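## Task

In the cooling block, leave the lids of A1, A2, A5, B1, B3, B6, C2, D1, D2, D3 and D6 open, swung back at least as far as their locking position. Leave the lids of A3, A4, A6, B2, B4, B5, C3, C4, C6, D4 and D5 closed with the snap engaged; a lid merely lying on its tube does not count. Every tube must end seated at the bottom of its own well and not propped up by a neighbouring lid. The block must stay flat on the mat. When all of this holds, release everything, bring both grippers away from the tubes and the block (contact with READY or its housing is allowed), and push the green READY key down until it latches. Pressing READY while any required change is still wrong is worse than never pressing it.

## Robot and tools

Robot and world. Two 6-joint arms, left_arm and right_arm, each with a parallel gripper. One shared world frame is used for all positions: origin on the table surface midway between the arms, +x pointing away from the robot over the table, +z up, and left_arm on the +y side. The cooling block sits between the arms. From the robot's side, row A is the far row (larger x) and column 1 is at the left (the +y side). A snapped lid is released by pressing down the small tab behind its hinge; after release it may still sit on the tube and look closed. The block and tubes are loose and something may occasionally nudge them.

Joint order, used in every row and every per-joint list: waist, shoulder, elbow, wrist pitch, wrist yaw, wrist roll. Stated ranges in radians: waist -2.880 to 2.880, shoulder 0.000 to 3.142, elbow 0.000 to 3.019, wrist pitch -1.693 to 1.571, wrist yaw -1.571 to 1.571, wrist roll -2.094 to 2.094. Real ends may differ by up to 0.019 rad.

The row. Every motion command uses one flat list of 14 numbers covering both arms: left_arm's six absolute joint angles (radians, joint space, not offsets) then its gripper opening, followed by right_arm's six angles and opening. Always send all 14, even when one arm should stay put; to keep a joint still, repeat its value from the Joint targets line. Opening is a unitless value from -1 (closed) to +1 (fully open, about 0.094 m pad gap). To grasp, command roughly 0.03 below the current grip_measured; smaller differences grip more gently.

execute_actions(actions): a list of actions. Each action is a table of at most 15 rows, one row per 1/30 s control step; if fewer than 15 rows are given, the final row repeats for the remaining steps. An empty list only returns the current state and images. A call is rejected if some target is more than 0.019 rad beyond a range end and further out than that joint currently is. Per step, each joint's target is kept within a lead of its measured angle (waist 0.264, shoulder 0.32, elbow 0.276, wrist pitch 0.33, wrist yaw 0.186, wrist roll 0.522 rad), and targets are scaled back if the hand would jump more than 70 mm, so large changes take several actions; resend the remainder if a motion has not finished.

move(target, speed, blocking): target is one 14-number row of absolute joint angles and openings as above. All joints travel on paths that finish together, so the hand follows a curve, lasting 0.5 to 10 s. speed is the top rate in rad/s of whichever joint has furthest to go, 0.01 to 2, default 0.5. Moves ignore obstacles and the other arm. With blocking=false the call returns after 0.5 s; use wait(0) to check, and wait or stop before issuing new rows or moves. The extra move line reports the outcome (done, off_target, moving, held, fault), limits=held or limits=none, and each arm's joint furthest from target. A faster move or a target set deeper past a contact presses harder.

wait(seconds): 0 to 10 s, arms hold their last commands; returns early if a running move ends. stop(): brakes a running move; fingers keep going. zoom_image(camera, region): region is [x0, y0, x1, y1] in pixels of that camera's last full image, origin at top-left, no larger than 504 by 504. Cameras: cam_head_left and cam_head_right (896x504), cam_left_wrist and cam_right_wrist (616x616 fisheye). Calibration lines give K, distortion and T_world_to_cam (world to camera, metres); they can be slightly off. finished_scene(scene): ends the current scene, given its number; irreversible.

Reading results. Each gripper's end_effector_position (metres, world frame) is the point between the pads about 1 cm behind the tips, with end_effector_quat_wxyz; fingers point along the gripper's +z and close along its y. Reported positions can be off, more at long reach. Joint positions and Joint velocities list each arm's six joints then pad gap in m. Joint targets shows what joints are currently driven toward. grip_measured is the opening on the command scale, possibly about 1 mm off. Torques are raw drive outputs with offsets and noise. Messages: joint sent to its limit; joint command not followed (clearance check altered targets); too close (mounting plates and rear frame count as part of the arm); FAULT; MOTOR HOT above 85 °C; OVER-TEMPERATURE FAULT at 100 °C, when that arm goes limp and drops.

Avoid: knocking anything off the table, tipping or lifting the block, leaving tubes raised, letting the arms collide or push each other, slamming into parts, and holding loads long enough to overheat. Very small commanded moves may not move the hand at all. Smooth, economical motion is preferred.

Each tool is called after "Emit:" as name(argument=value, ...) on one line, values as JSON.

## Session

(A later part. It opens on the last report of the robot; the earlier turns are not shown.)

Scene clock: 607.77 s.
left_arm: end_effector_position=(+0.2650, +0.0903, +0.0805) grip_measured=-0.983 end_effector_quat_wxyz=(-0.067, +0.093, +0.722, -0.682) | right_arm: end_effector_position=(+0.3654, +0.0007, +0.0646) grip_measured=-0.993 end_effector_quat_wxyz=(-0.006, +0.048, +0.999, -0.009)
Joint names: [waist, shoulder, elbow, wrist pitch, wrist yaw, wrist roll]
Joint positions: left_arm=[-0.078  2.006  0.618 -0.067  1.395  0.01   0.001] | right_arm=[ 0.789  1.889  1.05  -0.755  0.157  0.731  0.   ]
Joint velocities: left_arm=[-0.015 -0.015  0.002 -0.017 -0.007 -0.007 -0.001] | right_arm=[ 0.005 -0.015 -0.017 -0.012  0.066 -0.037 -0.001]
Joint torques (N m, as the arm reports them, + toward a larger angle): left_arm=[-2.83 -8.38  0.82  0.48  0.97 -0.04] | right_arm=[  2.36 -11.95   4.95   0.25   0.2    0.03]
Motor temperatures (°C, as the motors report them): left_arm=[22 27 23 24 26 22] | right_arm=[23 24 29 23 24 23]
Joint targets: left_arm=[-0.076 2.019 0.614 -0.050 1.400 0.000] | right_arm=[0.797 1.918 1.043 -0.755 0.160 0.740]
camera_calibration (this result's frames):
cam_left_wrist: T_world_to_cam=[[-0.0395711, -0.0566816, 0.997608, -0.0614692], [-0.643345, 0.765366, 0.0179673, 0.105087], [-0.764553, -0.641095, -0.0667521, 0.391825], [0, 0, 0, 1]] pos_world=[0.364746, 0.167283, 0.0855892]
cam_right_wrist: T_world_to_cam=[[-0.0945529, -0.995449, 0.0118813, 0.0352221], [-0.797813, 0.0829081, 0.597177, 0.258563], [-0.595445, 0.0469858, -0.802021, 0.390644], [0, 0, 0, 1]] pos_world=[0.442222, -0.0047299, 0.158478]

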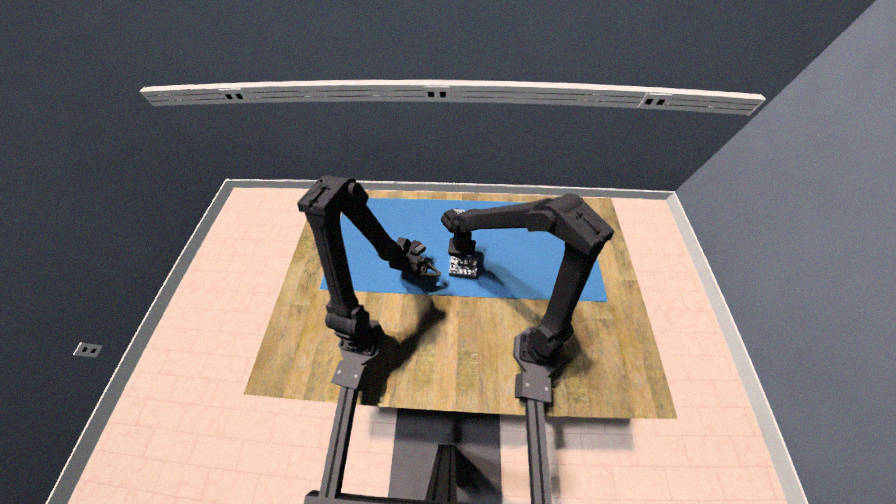

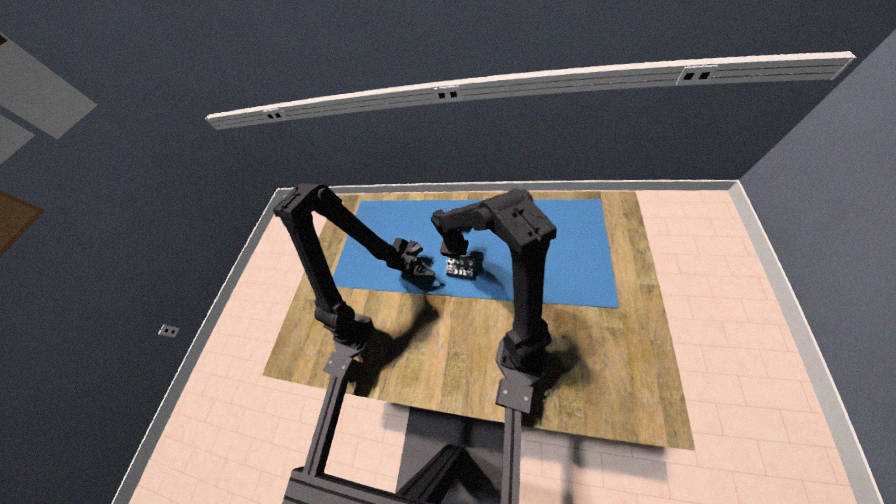

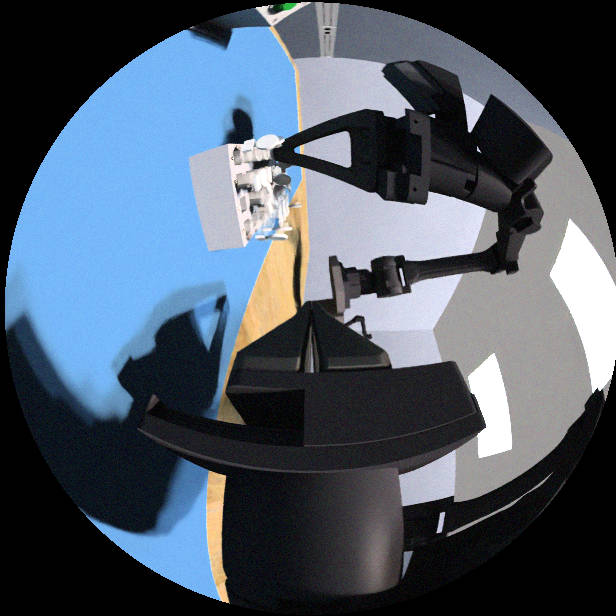

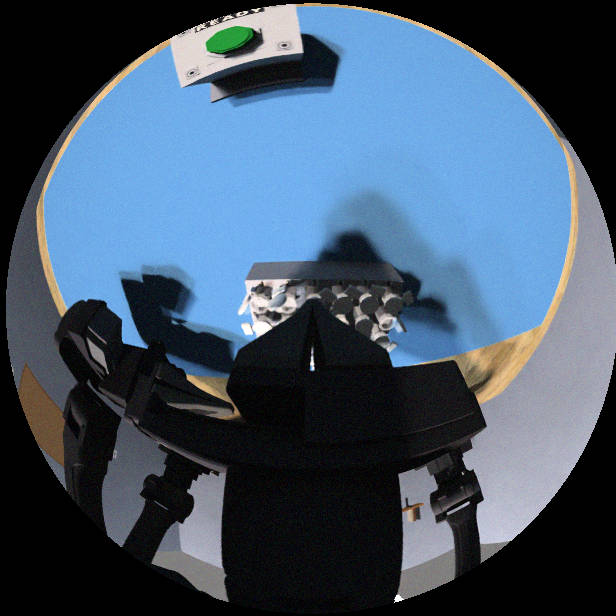

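Emit:
execute_actions(actions=[[[-0.076,2.019,0.614,-0.05,1.4,0,-1,0.79,1.89,1.043,-0.755,0.16,0.74,-1],[-0.076,2.019,0.614,-0.05,1.4,0,-1,0.79,1.88,1.043,-0.755,0.16,0.74,-1],[-0.076,2.019,0.614,-0.05,1.4,0,-1,0.79,1.876,1.043,-0.755,0.16,0.74,-1],[-0.076,2.019,0.614,-0.05,1.4,0,-1,0.79,1.873,1.042,-0.755,0.16,0.74,-1],[-0.076,2.019,0.614,-0.05,1.4,0,-1,0.79,1.871,1.041,-0.755,0.16,0.74,-1],[-0.076,2.019,0.614,-0.05,1.4,0,-1,0.79,1.87,1.04,-0.755,0.16,0.74,-1],[-0.076,2.019,0.614,-0.05,1.4,0,-1,0.79,1.869,1.038,-0.755,0.16,0.74,-1],[-0.076,2.019,0.614,-0.05,1.4,0,-1,0.79,1.867,1.035,-0.755,0.16,0.74,-1],[-0.076,2.019,0.614,-0.05,1.4,0,-1,0.79,1.8655,1.032,-0.755,0.16,0.74,-1],[-0.076,2.019,0.614,-0.05,1.4,0,-1,0.79,1.864,1.029,-0.755,0.16,0.74,-1],[-0.076,2.019,0.614,-0.05,1.4,0,-1,0.79,1.862,1.026,-0.755,0.16,0.74,-1],[-0.076,2.019,0.614,-0.05,1.4,0,-1,0.79,1.8605,1.023,-0.755,0.16,0.74,-1],[-0.076,2.019,0.614,-0.05,1.4,0,-1,0.79,1.859,1.02,-0.755,0.16,0.74,-1],[-0.076,2.019,0.614,-0.05,1.4,0,-1,0.79,1.857,1.017,-0.755,0.16,0.74,-1],[-0.076,2.019,0.614,-0.05,1.4,0,-1,0.79,1.855,1.014,-0.755,0.16,0.74,-1]],[[-0.076,2.019,0.614,-0.05,1.4,0,-1,0.79,1.8535,1.011,-0.755,0.16,0.74,-1],[-0.076,2.019,0.614,-0.05,1.4,0,-1,0.79,1.852,1.008,-0.755,0.16,0.74,-1],[-0.076,2.019,0.614,-0.05,1.4,0,-1,0.79,1.85,1.005,-0.755,0.16,0.74,-1],[-0.076,2.019,0.614,-0.05,1.4,0,-1,0.79,1.848,1.002,-0.755,0.161,0.74,-1],[-0.076,2.019,0.614,-0.05,1.4,0,-1,0.79,1.8465,0.999,-0.755,0.162,0.74,-1],[-0.076,2.019,0.614,-0.05,1.4,0,-1,0.79,1.845,0.996,-0.755,0.163,0.74,-1],[-0.076,2.019,0.614,-0.05,1.4,0,-1,0.79,1.843,0.993,-0.755,0.164,0.74,-1],[-0.076,2.019,0.614,-0.05,1.4,0,-1,0.79,1.841,0.99,-0.755,0.165,0.74,-1],[-0.076,2.019,0.614,-0.05,1.4,0,-1,0.79,1.8395,0.987,-0.755,0.166,0.74,-1],[-0.076,2.019,0.614,-0.05,1.4,0,-1,0.79,1.838,0.984,-0.755,0.167,0.74,-1],[-0.076,2.019,0.614,-0.05,1.4,0,-1,0.79,1.836,0.981,-0.755,0.168,0.74,-1],[-0.076,2.019,0.614,-0.05,1.4,0,-1,0.79,1.834,0.978,-0.755,0.169,0.74,-1],[-0.076,2.019,0.614,-0.05,1.4,0,-1,0.79,1.833,0.976,-0.755,0.17,0.74,-1],[-0.076,2.019,0.614,-0.05,1.4,0,-1,0.79,1.832,0.974,-0.755,0.17,0.74,-1]]])

Emit:
wait(seconds=0.3)

Emit:
zoom_image(camera="cam_right_wrist", region=[220, 220, 400, 350])

Emit:
zoom_image(camera="cam_left_wrist", region=[220, 110, 340, 240])

Scene clock: 623.87 s.
left_arm: end_effector_position=(+0.2650, +0.0903, +0.0805) grip_measured=-0.983 end_effector_quat_wxyz=(-0.067, +0.093, +0.722, -0.682) | right_arm: end_effector_position=(+0.3481, -0.0151, +0.0704) grip_measured=-0.993 end_effector_quat_wxyz=(-0.007, +0.048, +0.999, -0.016)
Joint names: [waist, shoulder, elbow, wrist pitch, wrist yaw, wrist roll]
Joint positions: left_arm=[-0.078  2.006  0.618 -0.067  1.395  0.01   0.001] | right_arm=[ 0.789  1.838  0.988 -0.755  0.167  0.732  0.   ]
Joint velocities: left_arm=[-0.015 -0.024  0.007  0.012 -0.022 -0.051 -0.001] | right_arm=[-0.005 -0.015 -0.09  -0.007 -0.051 -0.022  0.   ]
Joint torques (N m, as the arm reports them, + toward a larger angle): left_arm=[-2.47 -8.4   0.86  0.49  0.97 -0.03] | right_arm=[  3.43 -13.45   4.63   0.08   0.23   0.  ]
Motor temperatures (°C, as the motors report them): left_arm=[22 27 23 24 26 22] | right_arm=[23 24 29 23 24 23]
Joint targets: left_arm=[-0.076 2.019 0.614 -0.050 1.400 -0.000] | right_arm=[0.790 1.832 0.974 -0.755 0.170 0.740]
camera_calibration (this result's frames):
cam_left_wrist: T_world_to_cam=[[-0.0395711, -0.0566816, 0.997608, -0.0614692], [-0.643345, 0.765366, 0.0179673, 0.105087], [-0.764553, -0.641095, -0.0667521, 0.391825], [0, 0, 0, 1]] pos_world=[0.364746, 0.167283, 0.0855892]
cam_right_wrist: T_world_to_cam=[[-0.0932839, -0.995287, 0.0265024, 0.0162989], [-0.795853, 0.0905336, 0.598683, 0.241881], [-0.598261, 0.0347555, -0.800547, 0.386438], [0, 0, 0, 1]] pos_world=[0.425213, -0.0191071, 0.16412]

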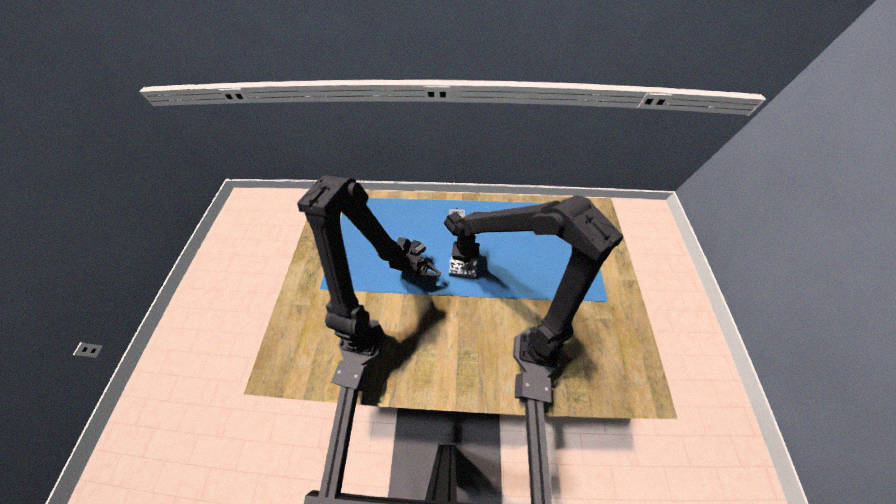

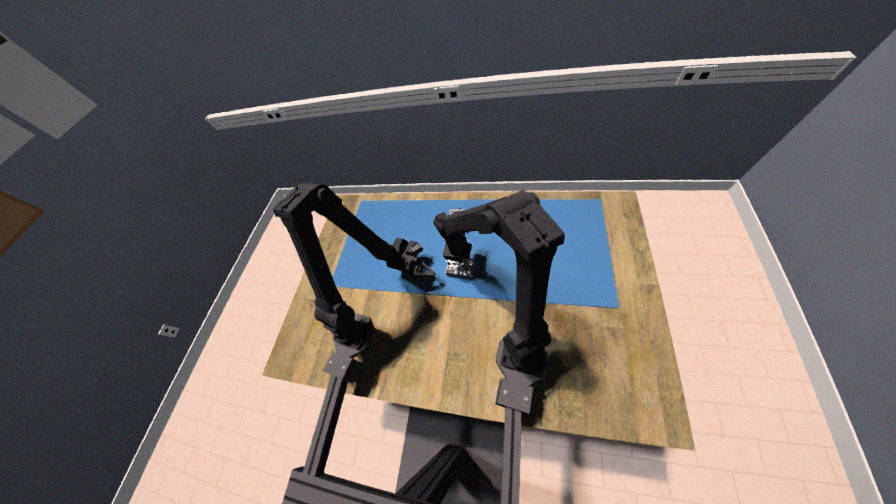

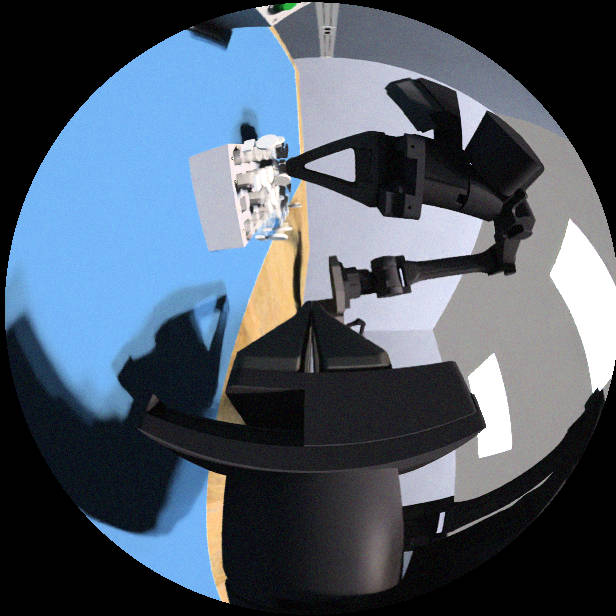

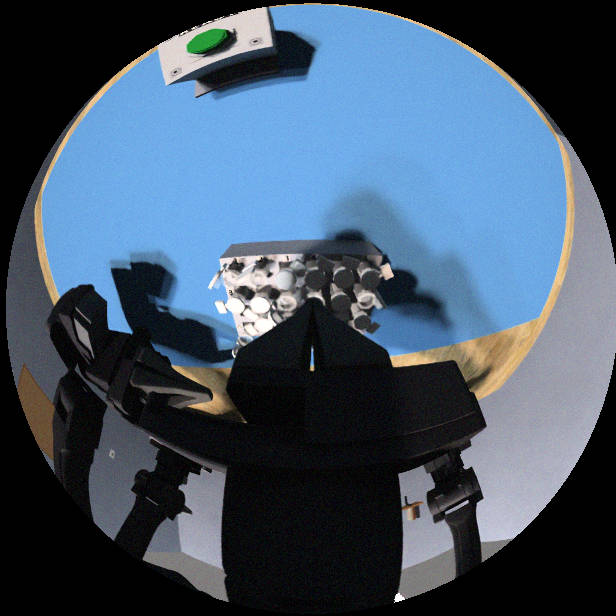

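Scene clock: 624.17 s.
left_arm: end_effector_position=(+0.2650, +0.0903, +0.0805) grip_measured=-0.983 end_effector_quat_wxyz=(-0.067, +0.093, +0.722, -0.682) | right_arm: end_effector_position=(+0.3462, -0.0163, +0.0694) grip_measured=-0.993 end_effector_quat_wxyz=(-0.009, +0.047, +0.999, -0.017)
Joint names: [waist, shoulder, elbow, wrist pitch, wrist yaw, wrist roll]
Joint positions: left_arm=[-0.078  2.006  0.618 -0.067  1.395  0.01   0.001] | right_arm=[ 0.789  1.838  0.984 -0.755  0.167  0.732  0.   ]
Joint velocities: left_arm=[-0.005 -0.005  0.002 -0.002 -0.007 -0.037 -0.   ] | right_arm=[ 0.005  0.005 -0.002 -0.017  0.022 -0.022 -0.   ]
Joint torques (N m, as the arm reports them, + toward a larger angle): left_arm=[-2.63 -8.56  0.8   0.55  0.98 -0.01] | right_arm=[  2.82 -14.59   4.41   0.     0.28   0.03]
Motor temperatures (°C, as the motors report them): left_arm=[22 27 23 24 26 22] | right_arm=[23 24 29 23 24 23]
Joint targets: left_arm=[-0.076 2.019 0.614 -0.050 1.400 -0.000] | right_arm=[0.790 1.832 0.974 -0.755 0.170 0.740]
wait: 0.30 s; at rest by 0.23 s
camera_calibration (this result's frames):
cam_left_wrist: T_world_to_cam=[[-0.0395711, -0.0566816, 0.997608, -0.0614692], [-0.643345, 0.765366, 0.0179673, 0.105087], [-0.764553, -0.641095, -0.0667521, 0.391825], [0, 0, 0, 1]] pos_world=[0.364746, 0.167283, 0.0855892]
cam_right_wrist: T_world_to_cam=[[-0.0925603, -0.995277, 0.0292512, 0.0145255], [-0.793902, 0.0914995, 0.601122, 0.240264], [-0.600959, 0.0324174, -0.798622, 0.385303], [0, 0, 0, 1]] pos_world=[0.423642, -0.0200177, 0.162859]

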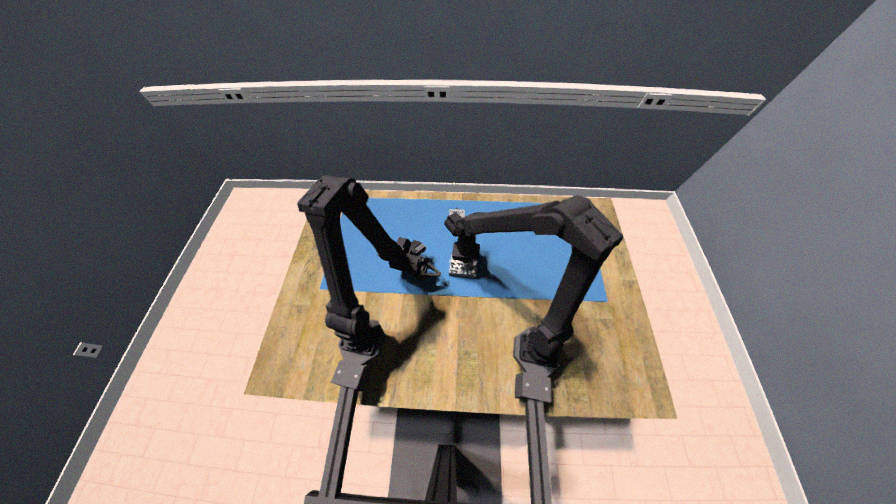

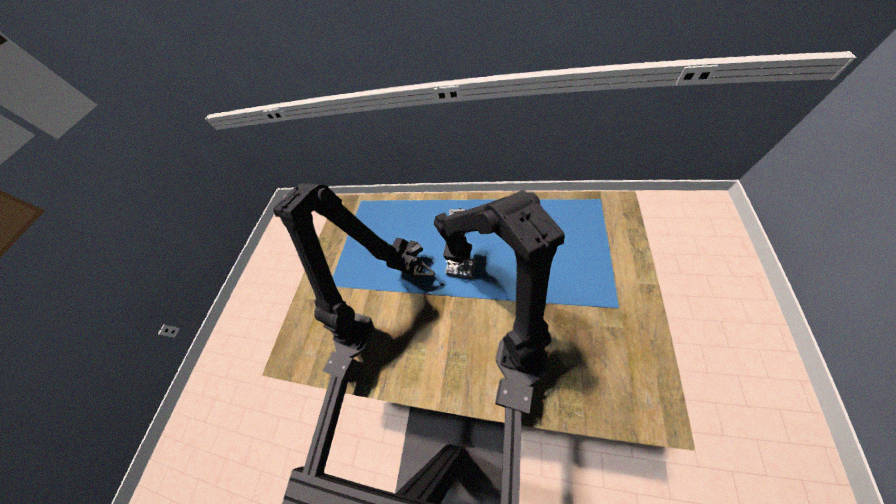

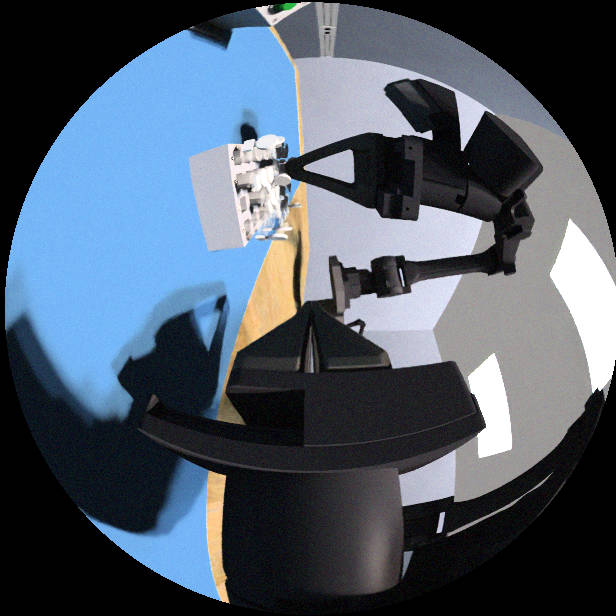

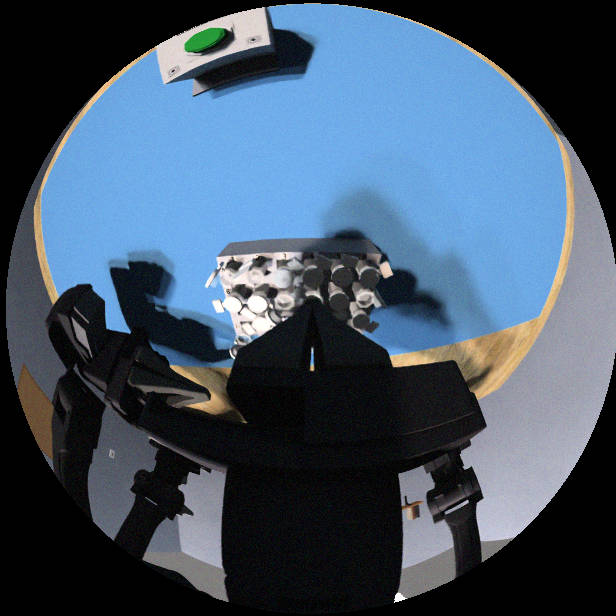

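Region (220, 220, 400, 350) of cam_right_wrist's 616x616 image, scaled by 2.800, with more detail than that image has.

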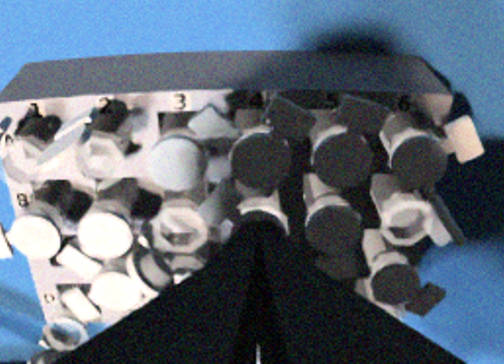

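Region (220, 110, 340, 240) of cam_left_wrist's 616x616 image, scaled by 3.877, with more detail than that image has; it fills the left 465 columns of this view, and the rest is white.

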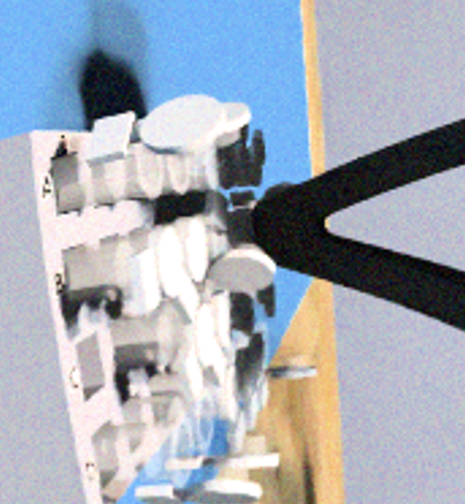

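Emit:
execute_actions(actions=[[[-0.076,2.019,0.614,-0.05,1.4,0,-1,0.79,1.845,0.977,-0.755,0.17,0.74,-1],[-0.076,2.019,0.614,-0.05,1.4,0,-1,0.79,1.855,0.977,-0.755,0.17,0.74,-1],[-0.076,2.019,0.614,-0.05,1.4,0,-1,0.79,1.858,0.977,-0.755,0.17,0.74,-1],[-0.076,2.019,0.614,-0.05,1.4,0,-1,0.79,1.861,0.977,-0.755,0.17,0.74,-1],[-0.076,2.019,0.614,-0.05,1.4,0,-1,0.79,1.865,0.977,-0.755,0.17,0.74,-1],[-0.076,2.019,0.614,-0.05,1.4,0,-1,0.79,1.87,0.977,-0.755,0.17,0.74,-1],[-0.076,2.019,0.614,-0.05,1.4,0,-1,0.79,1.876,0.977,-0.755,0.17,0.74,-1],[-0.076,2.019,0.614,-0.05,1.4,0,-1,0.79,1.883,0.977,-0.755,0.17,0.74,-1],[-0.076,2.019,0.614,-0.05,1.4,0,-1,0.79,1.89,0.977,-0.755,0.17,0.74,-1],[-0.076,2.019,0.614,-0.05,1.4,0,-1,0.79,1.897,0.977,-0.755,0.17,0.74,-1],[-0.076,2.019,0.614,-0.05,1.4,0,-1,0.79,1.904,0.977,-0.755,0.17,0.74,-1],[-0.076,2.019,0.614,-0.05,1.4,0,-1,0.79,1.91,0.977,-0.755,0.17,0.74,-1]]])

Emit:
zoom_image(camera="cam_right_wrist", region=[240, 230, 360, 330])

Scene clock: 631.60 s.
left_arm: end_effector_position=(+0.2650, +0.0903, +0.0805) grip_measured=-0.983 end_effector_quat_wxyz=(-0.067, +0.093, +0.722, -0.682) | right_arm: end_effector_position=(+0.3440, -0.0175, +0.0637) grip_measured=-0.993 end_effector_quat_wxyz=(-0.013, +0.046, +0.999, -0.023)
Joint names: [waist, shoulder, elbow, wrist pitch, wrist yaw, wrist roll]
Joint positions: left_arm=[-0.078  2.006  0.618 -0.067  1.395  0.01   0.001] | right_arm=[ 0.789  1.853  0.985 -0.755  0.17   0.732  0.   ]
Joint velocities: left_arm=[ 0.015 -0.005 -0.002  0.007 -0.037 -0.125  0.   ] | right_arm=[-0.005 -0.024 -0.007  0.007 -0.037  0.037 -0.001]
Joint torques (N m, as the arm reports them, + toward a larger angle): left_arm=[-2.57 -8.3   0.86  0.54  0.96 -0.03] | right_arm=[ 2.76 -9.76  4.72  0.32  0.11  0.  ]
Motor temperatures (°C, as the motors report them): left_arm=[22 27 23 24 26 22] | right_arm=[23 24 29 23 24 23]
Joint targets: left_arm=[-0.076 2.019 0.614 -0.050 1.400 -0.000] | right_arm=[0.790 1.910 0.977 -0.755 0.170 0.740]
camera_calibration (this result's frames):
cam_left_wrist: T_world_to_cam=[[-0.0395711, -0.0566816, 0.997608, -0.0614692], [-0.643345, 0.765366, 0.0179673, 0.105087], [-0.764553, -0.641095, -0.0667521, 0.391825], [0, 0, 0, 1]] pos_world=[0.364746, 0.167283, 0.0855892]
cam_right_wrist: T_world_to_cam=[[-0.0899719, -0.995099, 0.0410335, 0.0116222], [-0.788546, 0.0963422, 0.607383, 0.239934], [-0.608359, 0.0222906, -0.793349, 0.381499], [0, 0, 0, 1]] pos_world=[0.422333, -0.0200544, 0.156453]

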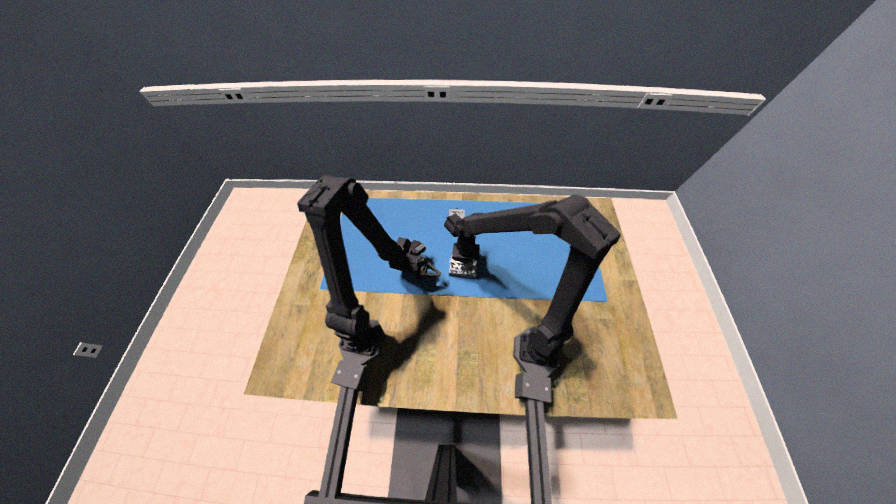

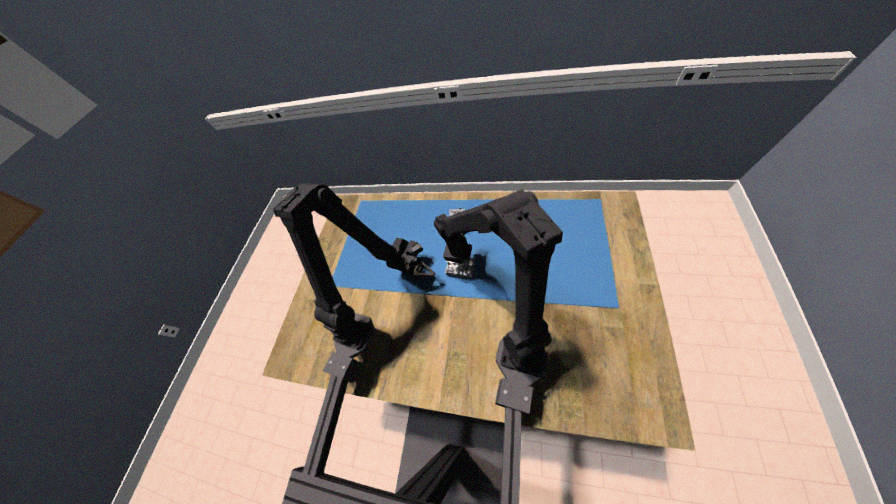

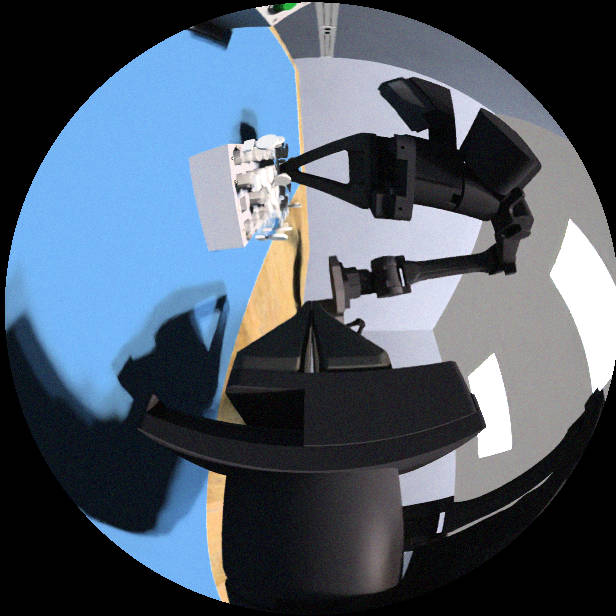

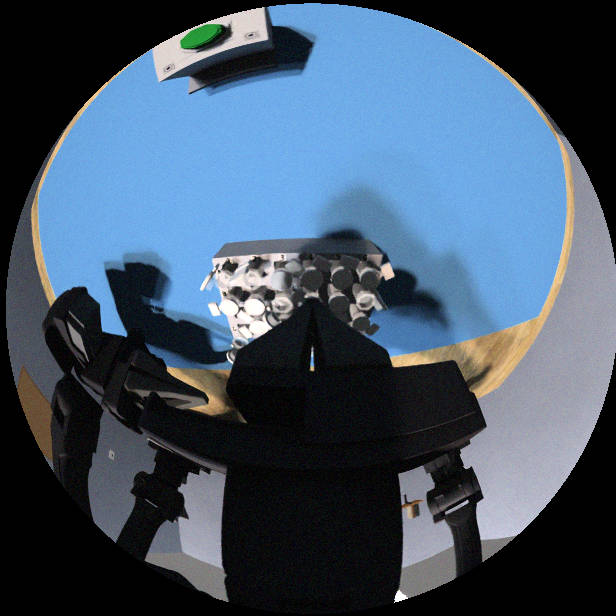

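Region (240, 230, 360, 330) of cam_right_wrist's 616x616 image, scaled by 4.200, with more detail than that image has.

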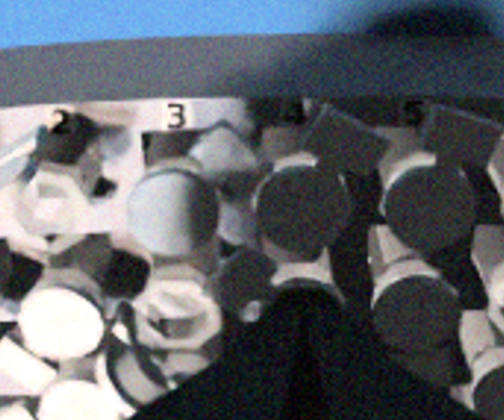

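Emit:
execute_actions(actions=[[[-0.076,2.019,0.614,-0.05,1.4,0,-1,0.79,1.88,0.977,-0.755,0.17,0.74,-1],[-0.076,2.019,0.614,-0.05,1.4,0,-1,0.79,1.855,0.977,-0.755,0.17,0.74,-1],[-0.076,2.019,0.614,-0.05,1.4,0,-1,0.79,1.845,0.977,-0.75,0.17,0.74,-1],[-0.076,2.019,0.614,-0.05,1.4,0,-1,0.79,1.839,0.977,-0.745,0.17,0.74,-1],[-0.076,2.019,0.614,-0.05,1.4,0,-1,0.79,1.835,0.977,-0.74,0.172,0.74,-1],[-0.076,2.019,0.614,-0.05,1.4,0,-1,0.79,1.832,0.977,-0.738,0.174,0.74,-1],[-0.076,2.019,0.614,-0.05,1.4,0,-1,0.79,1.83,0.977,-0.733,0.178,0.74,-1],[-0.076,2.019,0.614,-0.05,1.4,0,-1,0.79,1.83,0.977,-0.726,0.186,0.74,-1],[-0.076,2.019,0.614,-0.05,1.4,0,-1,0.79,1.83,0.977,-0.718,0.195,0.74,-1],[-0.076,2.019,0.614,-0.05,1.4,0,-1,0.79,1.83,0.977,-0.71,0.205,0.74,-1],[-0.076,2.019,0.614,-0.05,1.4,0,-1,0.79,1.83,0.977,-0.702,0.215,0.74,-1],[-0.076,2.019,0.614,-0.05,1.4,0,-1,0.79,1.83,0.977,-0.694,0.225,0.74,-1],[-0.076,2.019,0.614,-0.05,1.4,0,-1,0.79,1.83,0.977,-0.687,0.233,0.74,-1],[-0.076,2.019,0.614,-0.05,1.4,0,-1,0.79,1.838,0.977,-0.683,0.238,0.74,-1],[-0.076,2.019,0.614,-0.05,1.4,0,-1,0.79,1.846,0.977,-0.681,0.24,0.74,-1]],[[-0.076,2.019,0.614,-0.05,1.4,0,-1,0.79,1.851,0.977,-0.681,0.24,0.74,-1],[-0.076,2.019,0.614,-0.05,1.4,0,-1,0.79,1.854,0.977,-0.681,0.24,0.74,-1],[-0.076,2.019,0.614,-0.05,1.4,0,-1,0.79,1.857,0.977,-0.681,0.24,0.74,-1],[-0.076,2.019,0.614,-0.05,1.4,0,-1,0.79,1.86,0.977,-0.681,0.24,0.74,-1],[-0.076,2.019,0.614,-0.05,1.4,0,-1,0.79,1.863,0.977,-0.69,0.238,0.74,-1],[-0.076,2.019,0.614,-0.05,1.4,0,-1,0.79,1.866,0.977,-0.695,0.238,0.74,-1],[-0.076,2.019,0.614,-0.05,1.4,0,-1,0.79,1.87,0.977,-0.695,0.238,0.74,-1],[-0.076,2.019,0.614,-0.05,1.4,0,-1,0.79,1.875,0.977,-0.695,0.238,0.74,-1],[-0.076,2.019,0.614,-0.05,1.4,0,-1,0.79,1.882,0.977,-0.695,0.238,0.74,-1],[-0.076,2.019,0.614,-0.05,1.4,0,-1,0.79,1.89,0.977,-0.695,0.238,0.74,-1],[-0.076,2.019,0.614,-0.05,1.4,0,-1,0.79,1.898,0.977,-0.695,0.238,0.74,-1],[-0.076,2.019,0.614,-0.05,1.4,0,-1,0.79,1.905,0.977,-0.695,0.238,0.74,-1],[-0.076,2.019,0.614,-0.05,1.4,0,-1,0.79,1.91,0.977,-0.695,0.238,0.74,-1]]])

Emit:
zoom_image(camera="cam_right_wrist", region=[220, 240, 400, 370])

Emit:
zoom_image(camera="cam_left_wrist", region=[230, 130, 320, 220])

Scene clock: 644.37 s.
left_arm: end_effector_position=(+0.2650, +0.0903, +0.0805) grip_measured=-0.983 end_effector_quat_wxyz=(-0.067, +0.093, +0.722, -0.682) | right_arm: end_effector_position=(+0.3611, -0.0178, +0.0637) grip_measured=-0.993 end_effector_quat_wxyz=(+0.029, +0.049, +0.998, -0.031)
Joint names: [waist, shoulder, elbow, wrist pitch, wrist yaw, wrist roll]
Joint positions: left_arm=[-0.078  2.006  0.618 -0.067  1.395  0.01   0.001] | right_arm=[ 0.792  1.854  0.985 -0.699  0.237  0.732  0.   ]
Joint velocities: left_arm=[-0.005 -0.015  0.007 -0.002 -0.022 -0.007  0.   ] | right_arm=[ 0.005 -0.015 -0.017 -0.002 -0.051  0.037 -0.002]
Joint torques (N m, as the arm reports them, + toward a larger angle): left_arm=[-2.64 -8.    0.81  0.53  0.98 -0.03] | right_arm=[ 2.81 -9.67  4.65  0.33  0.28  0.13]
Motor temperatures (°C, as the motors report them): left_arm=[22 27 23 24 26 22] | right_arm=[23 24 29 23 24 23]
Joint targets: left_arm=[-0.076 2.019 0.614 -0.050 1.400 -0.000] | right_arm=[0.790 1.910 0.977 -0.695 0.238 0.740]
camera_calibration (this result's frames):
cam_left_wrist: T_world_to_cam=[[-0.0395711, -0.0566816, 0.997608, -0.0614692], [-0.643345, 0.765366, 0.0179673, 0.105087], [-0.764553, -0.641095, -0.0667521, 0.391825], [0, 0, 0, 1]] pos_world=[0.364746, 0.167283, 0.0855892]
cam_right_wrist: T_world_to_cam=[[-0.0985768, -0.993654, 0.0541752, 0.0151402], [-0.83616, 0.112224, 0.536881, 0.275418], [-0.539554, 0.0076249, -0.841916, 0.369865], [0, 0, 0, 1]] pos_world=[0.431348, -0.0186845, 0.162709]

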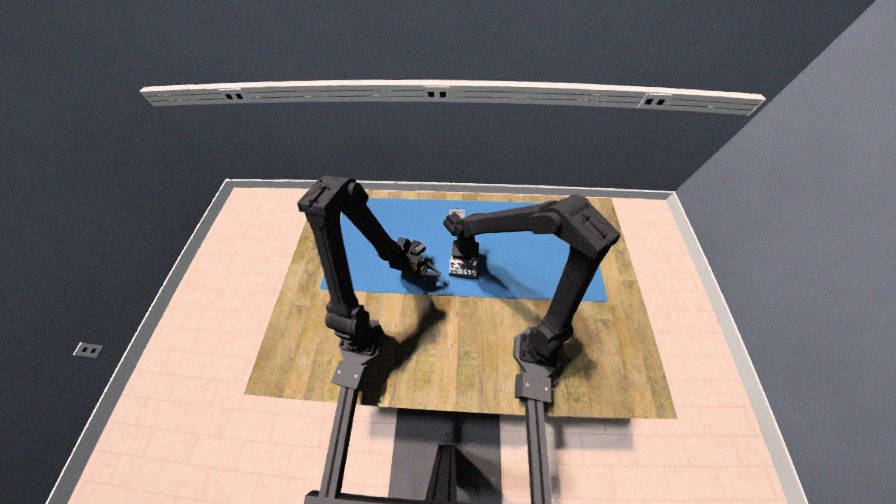

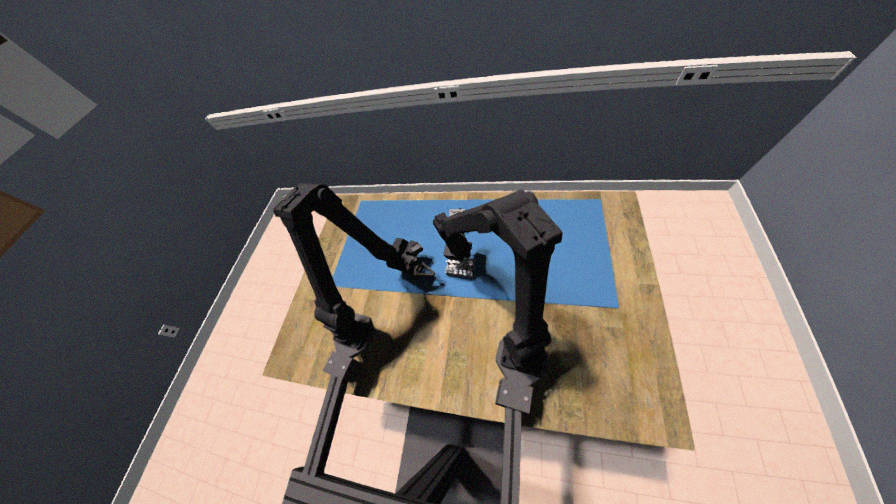

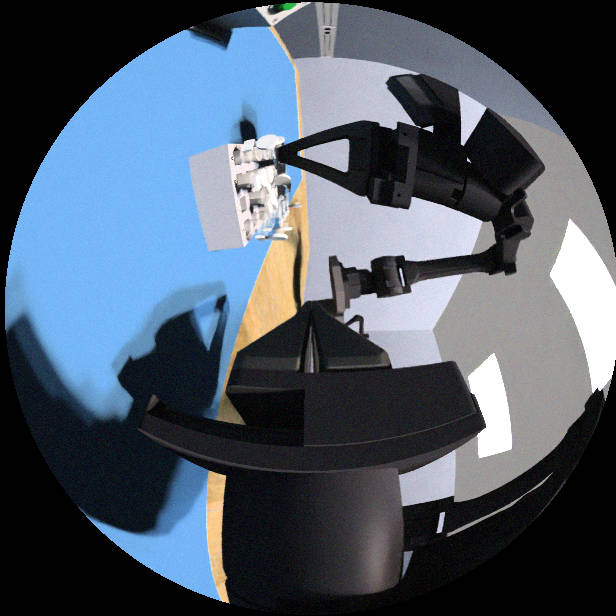

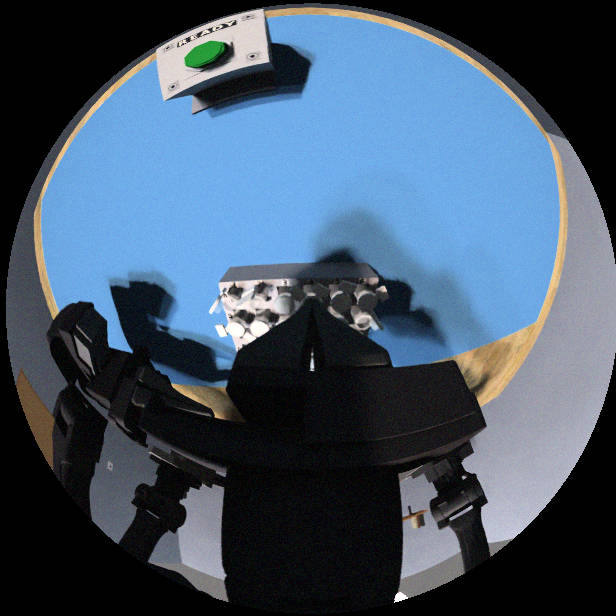

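Region (220, 240, 400, 370) of cam_right_wrist's 616x616 image, scaled by 2.800, with more detail than that image has.

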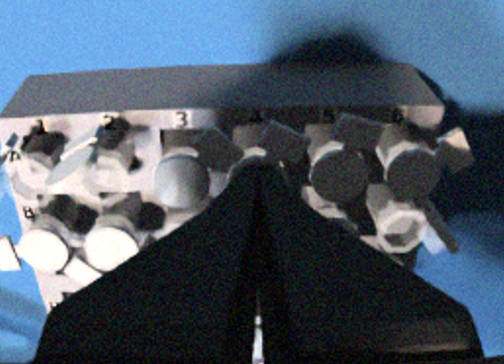

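Region (230, 130, 320, 220) of cam_left_wrist's 616x616 image, scaled by 5.600, with more detail than that image has.

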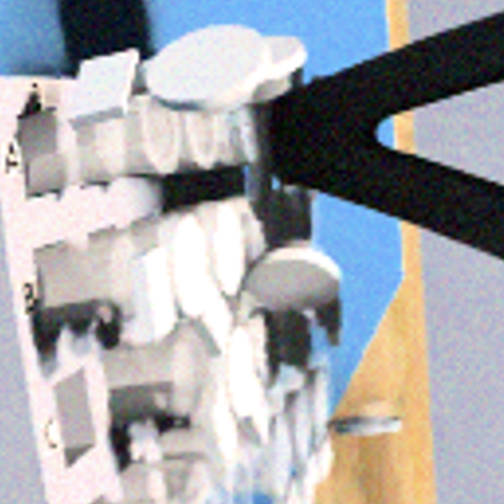

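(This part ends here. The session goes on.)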